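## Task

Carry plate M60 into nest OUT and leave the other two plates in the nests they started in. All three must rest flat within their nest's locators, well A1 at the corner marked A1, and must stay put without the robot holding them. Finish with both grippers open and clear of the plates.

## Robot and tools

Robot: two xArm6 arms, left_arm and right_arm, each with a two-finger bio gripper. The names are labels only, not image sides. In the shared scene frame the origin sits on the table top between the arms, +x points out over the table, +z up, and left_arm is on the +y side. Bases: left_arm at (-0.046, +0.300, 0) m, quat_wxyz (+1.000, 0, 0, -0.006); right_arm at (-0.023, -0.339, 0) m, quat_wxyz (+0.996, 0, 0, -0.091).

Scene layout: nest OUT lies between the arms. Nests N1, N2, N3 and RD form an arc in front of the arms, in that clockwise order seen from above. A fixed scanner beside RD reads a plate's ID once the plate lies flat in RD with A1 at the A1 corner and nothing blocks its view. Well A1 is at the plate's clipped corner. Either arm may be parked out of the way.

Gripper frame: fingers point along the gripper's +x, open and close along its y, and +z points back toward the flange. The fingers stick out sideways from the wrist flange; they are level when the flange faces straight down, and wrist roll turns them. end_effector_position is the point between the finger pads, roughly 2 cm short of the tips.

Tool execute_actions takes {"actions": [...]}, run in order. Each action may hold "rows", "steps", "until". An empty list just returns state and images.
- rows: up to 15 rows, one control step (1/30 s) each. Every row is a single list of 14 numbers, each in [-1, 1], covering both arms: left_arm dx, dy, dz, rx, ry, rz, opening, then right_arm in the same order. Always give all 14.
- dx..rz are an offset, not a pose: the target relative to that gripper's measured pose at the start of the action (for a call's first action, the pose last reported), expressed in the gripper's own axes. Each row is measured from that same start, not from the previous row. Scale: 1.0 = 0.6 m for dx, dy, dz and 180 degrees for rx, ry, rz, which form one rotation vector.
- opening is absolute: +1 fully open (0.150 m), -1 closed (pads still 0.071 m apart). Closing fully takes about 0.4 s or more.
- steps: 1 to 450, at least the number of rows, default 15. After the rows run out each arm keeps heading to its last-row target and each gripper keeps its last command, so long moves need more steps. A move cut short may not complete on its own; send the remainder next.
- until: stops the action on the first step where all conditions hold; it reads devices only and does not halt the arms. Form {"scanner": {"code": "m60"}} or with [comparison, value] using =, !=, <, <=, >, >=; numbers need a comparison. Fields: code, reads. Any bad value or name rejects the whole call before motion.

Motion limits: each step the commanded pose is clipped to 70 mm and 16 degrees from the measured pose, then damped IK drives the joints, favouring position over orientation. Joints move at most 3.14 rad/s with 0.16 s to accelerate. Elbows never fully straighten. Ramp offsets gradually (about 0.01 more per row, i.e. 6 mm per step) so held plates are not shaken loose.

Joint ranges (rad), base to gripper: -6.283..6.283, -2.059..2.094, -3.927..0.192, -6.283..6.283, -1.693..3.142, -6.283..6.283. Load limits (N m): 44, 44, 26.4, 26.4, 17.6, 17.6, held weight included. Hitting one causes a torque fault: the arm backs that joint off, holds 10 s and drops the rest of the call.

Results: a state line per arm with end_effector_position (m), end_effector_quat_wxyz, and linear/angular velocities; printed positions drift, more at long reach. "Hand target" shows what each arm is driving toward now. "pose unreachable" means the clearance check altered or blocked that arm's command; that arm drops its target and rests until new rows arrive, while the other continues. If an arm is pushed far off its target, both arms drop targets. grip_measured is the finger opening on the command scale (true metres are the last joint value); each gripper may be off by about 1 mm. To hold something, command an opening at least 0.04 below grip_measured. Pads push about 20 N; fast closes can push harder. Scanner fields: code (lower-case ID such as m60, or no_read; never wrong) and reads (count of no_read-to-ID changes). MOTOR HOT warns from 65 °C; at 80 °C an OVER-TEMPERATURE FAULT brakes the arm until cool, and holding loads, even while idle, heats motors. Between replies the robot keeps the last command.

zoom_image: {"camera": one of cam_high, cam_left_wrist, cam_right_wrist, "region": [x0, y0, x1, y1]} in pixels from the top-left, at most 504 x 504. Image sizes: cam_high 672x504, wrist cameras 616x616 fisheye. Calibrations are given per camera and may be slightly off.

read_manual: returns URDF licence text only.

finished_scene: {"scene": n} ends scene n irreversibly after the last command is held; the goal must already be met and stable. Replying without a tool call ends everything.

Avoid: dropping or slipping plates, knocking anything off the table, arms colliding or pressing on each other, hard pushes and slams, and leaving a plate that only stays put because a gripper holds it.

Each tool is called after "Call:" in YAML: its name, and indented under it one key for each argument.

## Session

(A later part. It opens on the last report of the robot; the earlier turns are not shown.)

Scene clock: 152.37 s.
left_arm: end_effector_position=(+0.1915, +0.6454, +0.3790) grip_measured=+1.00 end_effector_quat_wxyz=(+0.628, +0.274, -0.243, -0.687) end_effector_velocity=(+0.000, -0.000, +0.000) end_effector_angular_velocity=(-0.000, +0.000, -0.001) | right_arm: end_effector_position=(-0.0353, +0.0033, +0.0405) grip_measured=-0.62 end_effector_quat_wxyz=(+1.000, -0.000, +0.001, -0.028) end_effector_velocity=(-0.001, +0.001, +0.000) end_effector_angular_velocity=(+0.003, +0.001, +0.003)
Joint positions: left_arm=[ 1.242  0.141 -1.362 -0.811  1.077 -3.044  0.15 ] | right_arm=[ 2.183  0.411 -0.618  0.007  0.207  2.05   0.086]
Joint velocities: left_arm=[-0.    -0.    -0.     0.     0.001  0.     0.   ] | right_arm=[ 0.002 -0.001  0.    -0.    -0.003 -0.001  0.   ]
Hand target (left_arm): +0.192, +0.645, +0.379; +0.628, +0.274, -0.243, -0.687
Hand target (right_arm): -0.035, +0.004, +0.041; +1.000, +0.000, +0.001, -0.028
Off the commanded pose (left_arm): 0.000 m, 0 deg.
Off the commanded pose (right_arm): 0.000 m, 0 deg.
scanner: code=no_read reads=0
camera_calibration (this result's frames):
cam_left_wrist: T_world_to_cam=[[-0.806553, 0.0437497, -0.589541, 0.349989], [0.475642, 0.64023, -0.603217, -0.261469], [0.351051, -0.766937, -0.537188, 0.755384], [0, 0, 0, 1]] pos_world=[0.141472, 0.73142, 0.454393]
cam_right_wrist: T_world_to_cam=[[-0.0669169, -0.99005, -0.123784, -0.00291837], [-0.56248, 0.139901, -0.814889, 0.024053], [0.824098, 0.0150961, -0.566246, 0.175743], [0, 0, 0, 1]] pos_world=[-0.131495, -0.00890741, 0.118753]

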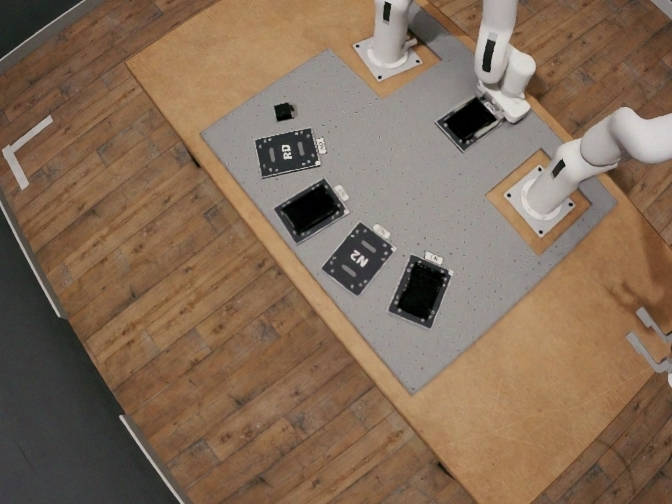

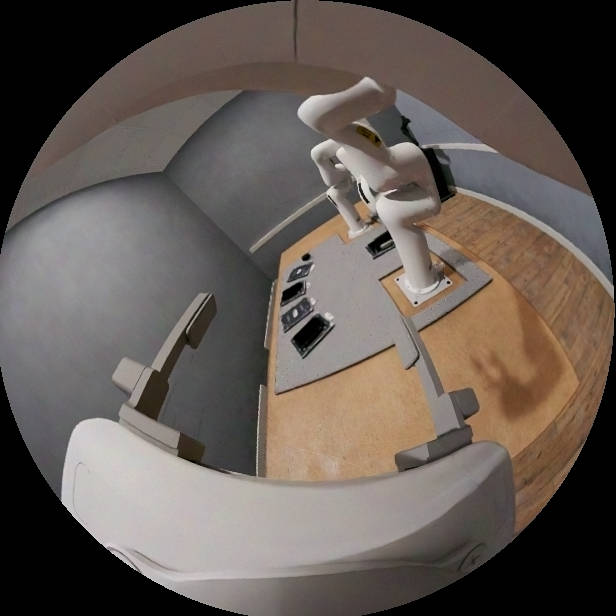

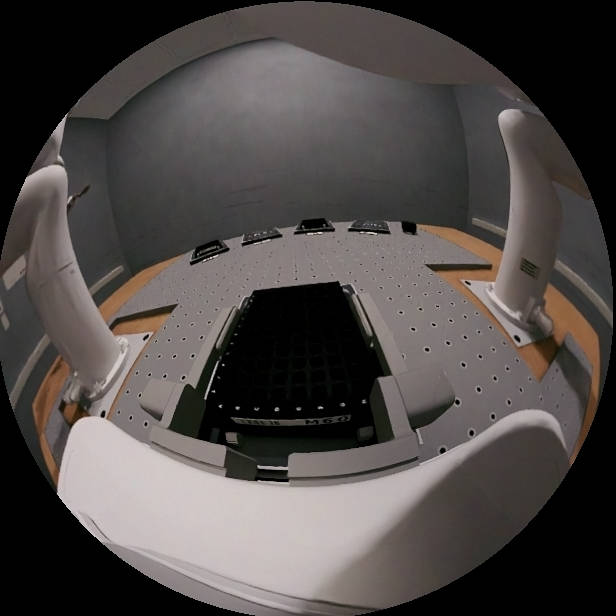

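Call:
execute_actions:
  actions:
    - {"rows":[[0,0,0,0,0,0,1,0,-0.0005,0,0,0,0.002,-0.79],[0,0,0,0,0,0,1,0,-0.001,0,0,0,0.004,-0.79]],"steps":12}
    - {"rows":[[0,0,0,0,0,0,1,0,0,-0.001,0,0,0,-0.79],[0,0,0,0,0,0,1,0,0,-0.002,0,0,0,-0.79],[0,0,0,0,0,0,1,0,0,-0.003,0,0,0,-0.79]],"steps":12}

Call:
zoom_image:
  camera: "cam_right_wrist"
  region: [190, 270, 410, 460]

Scene clock: 158.93 s.
left_arm: end_effector_position=(+0.1915, +0.6454, +0.3790) grip_measured=+1.00 end_effector_quat_wxyz=(+0.628, +0.274, -0.243, -0.687) end_effector_velocity=(+0.000, -0.000, +0.000) end_effector_angular_velocity=(+0.000, +0.000, +0.001) | right_arm: end_effector_position=(-0.0355, +0.0030, +0.0389) grip_measured=-0.62 end_effector_quat_wxyz=(+1.000, +0.000, +0.001, -0.021) end_effector_velocity=(-0.000, +0.000, -0.000) end_effector_angular_velocity=(-0.000, -0.000, +0.000)
Joint positions: left_arm=[ 1.242  0.141 -1.362 -0.811  1.077 -3.044  0.15 ] | right_arm=[ 2.186  0.414 -0.613  0.008  0.198  2.04   0.086]
Joint velocities: left_arm=[-0.001 -0.     0.     0.    -0.001 -0.001  0.   ] | right_arm=[-0.     0.    -0.    -0.001  0.     0.     0.   ]
Hand target (left_arm): +0.192, +0.645, +0.379; +0.628, +0.274, -0.243, -0.687
Hand target (right_arm): -0.036, +0.003, +0.039; +1.000, +0.000, +0.001, -0.021
Off the commanded pose (left_arm): 0.000 m, 0 deg.
Off the commanded pose (right_arm): 0.000 m, 0 deg.
scanner: code=no_read reads=0
camera_calibration (this result's frames):
cam_left_wrist: T_world_to_cam=[[-0.806553, 0.0437499, -0.589541, 0.349988], [0.475642, 0.64023, -0.603217, -0.261469], [0.351051, -0.766937, -0.537188, 0.755384], [0, 0, 0, 1]] pos_world=[0.141472, 0.73142, 0.454393]
cam_right_wrist: T_world_to_cam=[[-0.0540648, -0.990742, -0.124525, -0.00288775], [-0.564509, 0.133192, -0.81461, 0.0225506], [0.823655, 0.0262536, -0.566484, 0.174914], [0, 0, 0, 1]] pos_world=[-0.131495, -0.0104567, 0.117097]

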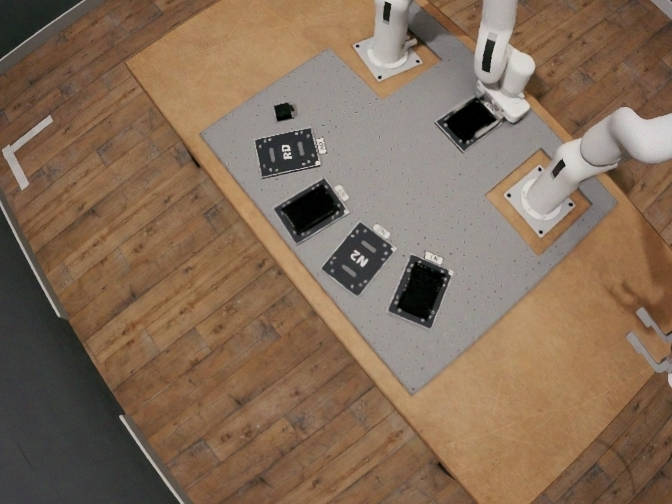

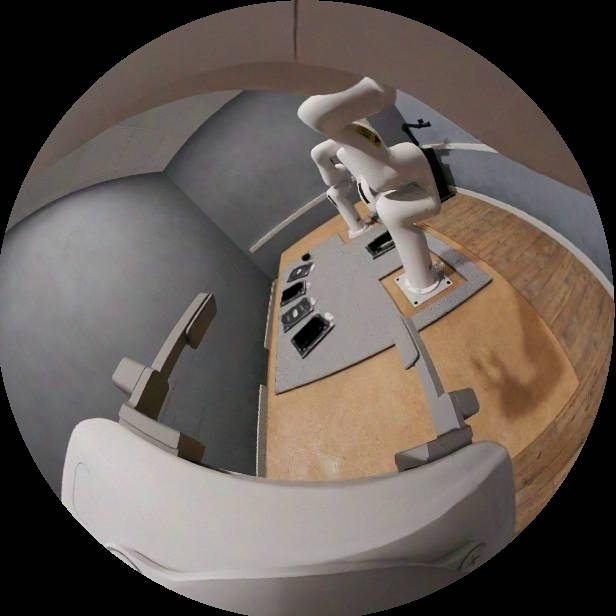

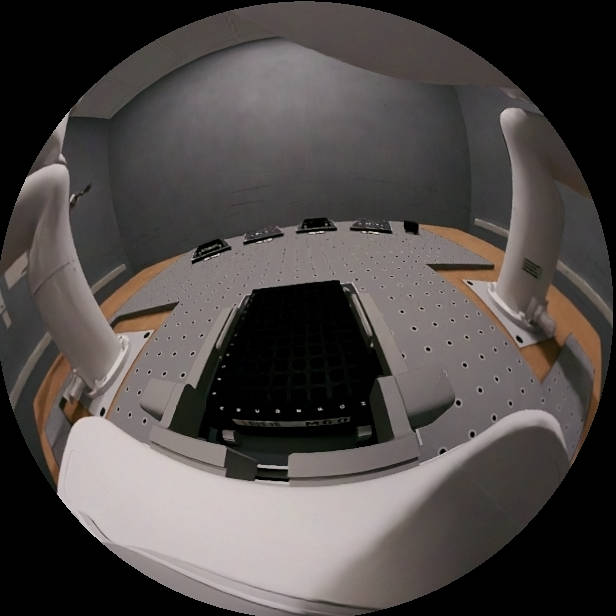

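Region (190, 270, 410, 460) of cam_right_wrist's 616x616 image, scaled by 2.291, with more detail than that image has; it fills the top 435 rows of this view, and the rest is white.

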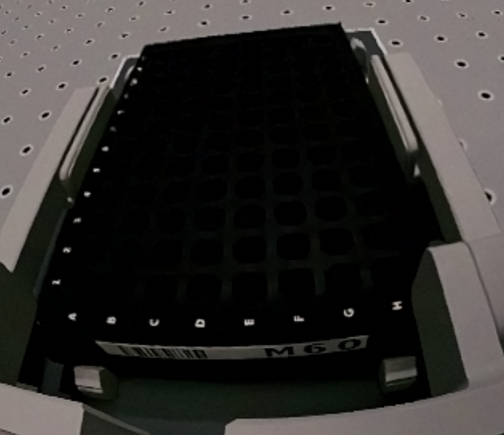

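Levelling. Lower slightly, release, lift.

Call:
execute_actions:
  actions:
    - {"rows":[[0,0,0,0,0,0,1,0,0,-0.001,0,0,0,-0.79],[0,0,0,0,0,0,1,0,0,-0.002,0,0,0,-0.79]],"steps":10}
    - {"rows":[[0,0,0,0,0,0,1,0,0,0,0,0,0,-0.64],[0,0,0,0,0,0,1,0,0,0,0,0,0,-0.6],[0,0,0,0,0,0,1,0,0,0,0,0,0,-0.55],[0,0,0,0,0,0,1,0,0,0,0,0,0,-0.4],[0,0,0,0,0,0,1,0,0,0,0,0,0,0]],"steps":14}
    - {"rows":[[0,0,0,0,0,0,1,0,0,0.015,0,0,0,0],[0,0,0,0,0,0,1,0,0,0.04,0,0,0,0],[0,0,0,0,0,0,1,-0.04,0,0.07,0,0,0,0]],"steps":18}

Call:
zoom_image:
  camera: "cam_right_wrist"
  region: [190, 270, 410, 470]

Call:
zoom_image:
  camera: "cam_high"
  region: [430, 90, 505, 160]

Scene clock: 167.23 s.
left_arm: end_effector_position=(+0.1915, +0.6454, +0.3790) grip_measured=+1.00 end_effector_quat_wxyz=(+0.628, +0.274, -0.243, -0.687) end_effector_velocity=(+0.000, -0.000, +0.000) end_effector_angular_velocity=(-0.001, +0.000, -0.003) | right_arm: end_effector_position=(-0.0592, +0.0039, +0.0795) grip_measured=+0.00 end_effector_quat_wxyz=(+1.000, -0.000, +0.001, -0.021) end_effector_velocity=(-0.002, +0.002, +0.003) end_effector_angular_velocity=(+0.006, +0.003, +0.001)
Joint positions: left_arm=[ 1.242  0.141 -1.362 -0.811  1.077 -3.044  0.15 ] | right_arm=[ 2.239  0.291 -0.625  0.004  0.334  2.096  0.11 ]
Joint velocities: left_arm=[-0.001  0.    -0.001  0.     0.002  0.     0.   ] | right_arm=[ 0.003 -0.006 -0.004 -0.001  0.003  0.003 -0.   ]
Hand target (left_arm): +0.192, +0.645, +0.379; +0.628, +0.274, -0.243, -0.687
Hand target (right_arm): -0.059, +0.004, +0.080; +1.000, +0.000, +0.001, -0.021
Off the commanded pose (left_arm): 0.000 m, 0 deg.
Off the commanded pose (right_arm): 0.000 m, 0 deg.
scanner: code=no_read reads=0
camera_calibration (this result's frames):
cam_left_wrist: T_world_to_cam=[[-0.806553, 0.04375, -0.589541, 0.349988], [0.475642, 0.64023, -0.603217, -0.261469], [0.351051, -0.766937, -0.537188, 0.755384], [0, 0, 0, 1]] pos_world=[0.141472, 0.73142, 0.454393]
cam_right_wrist: T_world_to_cam=[[-0.0542672, -0.990831, -0.123733, 0.00164087], [-0.564043, 0.13267, -0.815018, 0.0422288], [0.82396, 0.0255618, -0.566071, 0.217343], [0, 0, 0, 1]] pos_world=[-0.155174, -0.00953234, 0.157652]

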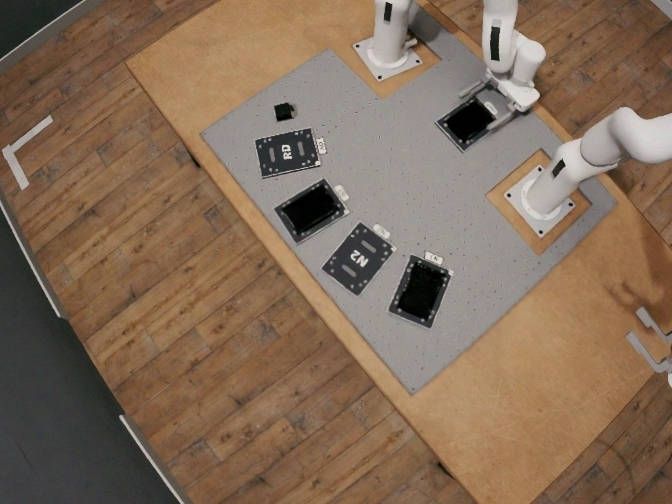

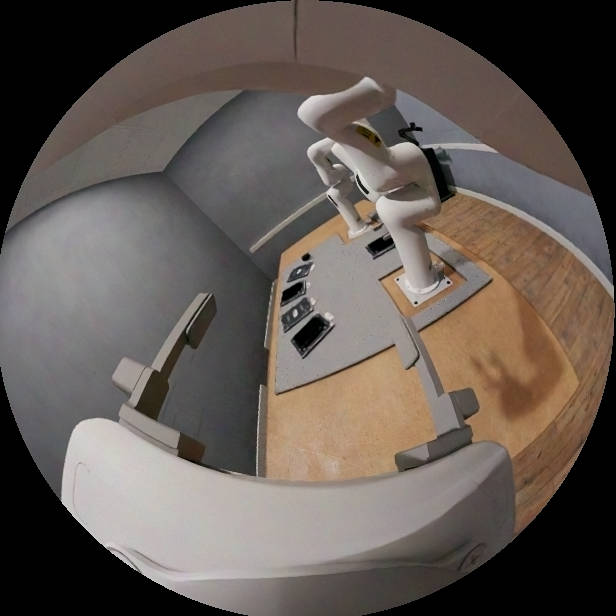

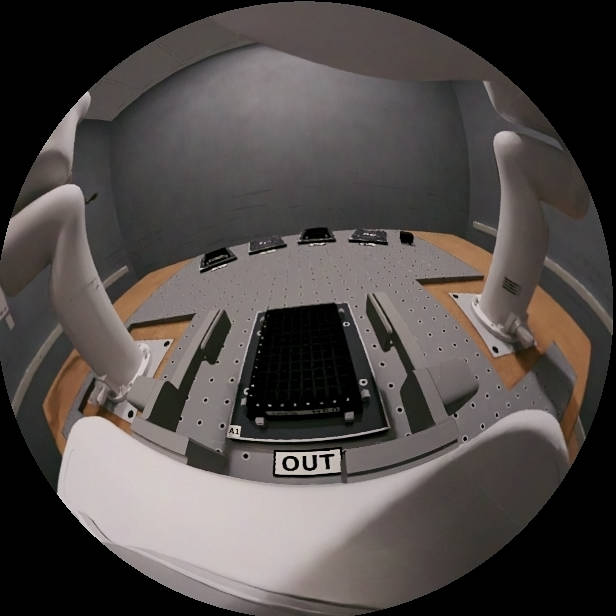

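Region (190, 270, 410, 470) of cam_right_wrist's 616x616 image, scaled by 2.291, with more detail than that image has; it fills the top 458 rows of this view, and the rest is white.

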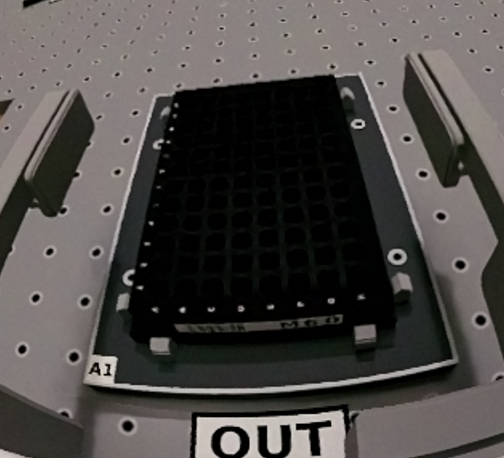

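Region (430, 90, 505, 160) of cam_high's 672x504 image, scaled by 6.720, with more detail than that image has; it fills the top 470 rows of this view, and the rest is white.

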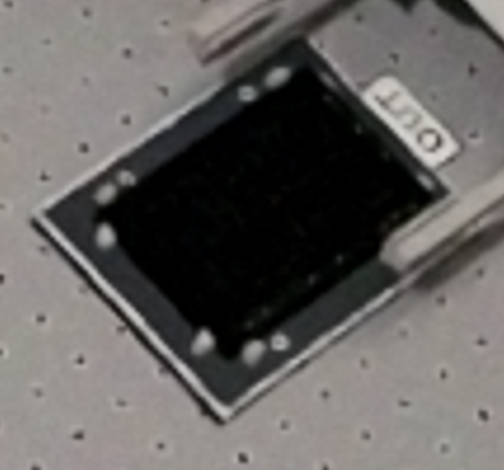

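Call:
execute_actions:
  actions:
    - {"rows":[[0,0,0,0,0,0,1,0,0,0.3,0,0,0,0]],"steps":25}

Call:
finished_scene:
  scene: 1

Scene clock: 170.50 s.
left_arm: end_effector_position=(+0.1915, +0.6454, +0.3790) grip_measured=+1.00 end_effector_quat_wxyz=(+0.628, +0.274, -0.243, -0.687) end_effector_velocity=(-0.000, -0.000, +0.000) end_effector_angular_velocity=(+0.000, -0.000, -0.000) | right_arm: end_effector_position=(-0.0585, +0.0038, +0.2586) grip_measured=+0.00 end_effector_quat_wxyz=(+1.000, -0.001, -0.000, -0.022) end_effector_velocity=(-0.001, +0.001, +0.009) end_effector_angular_velocity=(+0.006, +0.004, +0.001)
Joint positions: left_arm=[ 1.242  0.141 -1.362 -0.811  1.077 -3.044  0.15 ] | right_arm=[ 2.237 -0.18  -0.723  0.     0.905  2.099  0.111]
Joint velocities: left_arm=[ 0.    -0.001  0.    -0.     0.001 -0.     0.   ] | right_arm=[ 0.    -0.013 -0.014  0.001  0.021 -0.001  0.   ]
Hand target (left_arm): +0.192, +0.645, +0.379; +0.628, +0.274, -0.243, -0.687
Hand target (right_arm): -0.059, +0.004, +0.260; +1.000, +0.000, +0.000, -0.022
Off the commanded pose (left_arm): 0.000 m, 0 deg.
Off the commanded pose (right_arm): 0.001 m, 0 deg.
scanner: code=no_read reads=0
camera_calibration (this result's frames):
cam_left_wrist: T_world_to_cam=[[-0.806553, 0.0437501, -0.589541, 0.349988], [0.475643, 0.640229, -0.603217, -0.261469], [0.351051, -0.766937, -0.537188, 0.755384], [0, 0, 0, 1]] pos_world=[0.141472, 0.73142, 0.454393]
cam_right_wrist: T_world_to_cam=[[-0.0546784, -0.991008, -0.122121, 0.02334], [-0.562157, 0.131632, -0.816488, 0.189093], [0.825221, 0.024007, -0.564299, 0.317848], [0, 0, 0, 1]] pos_world=[-0.154719, -0.0093911, 0.336604]

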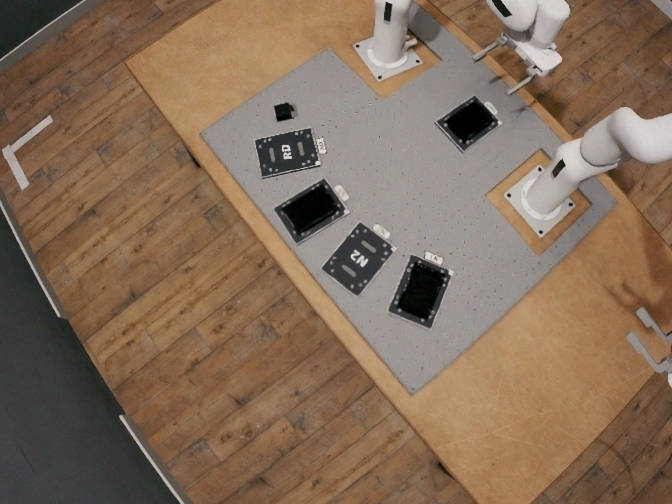

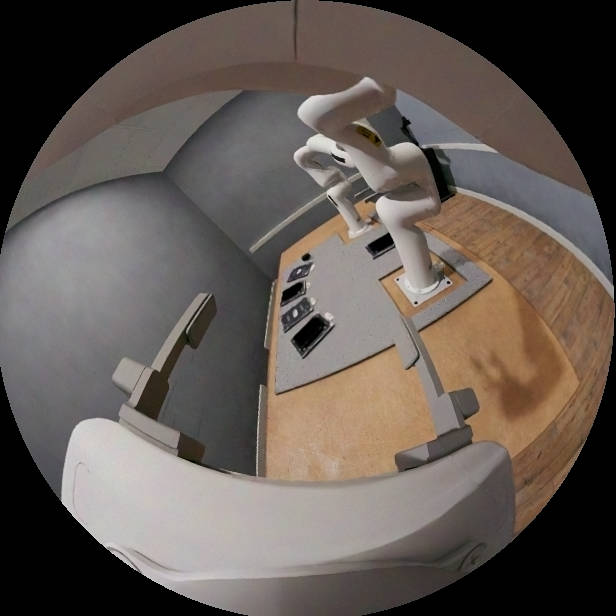

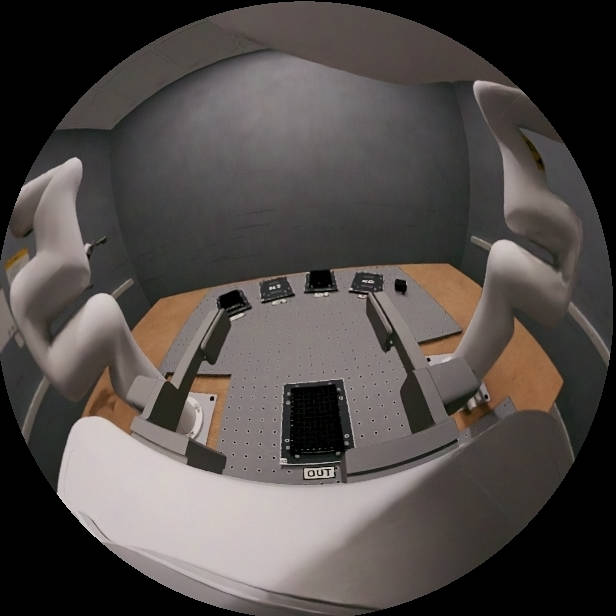

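The scene is finished: the task was done.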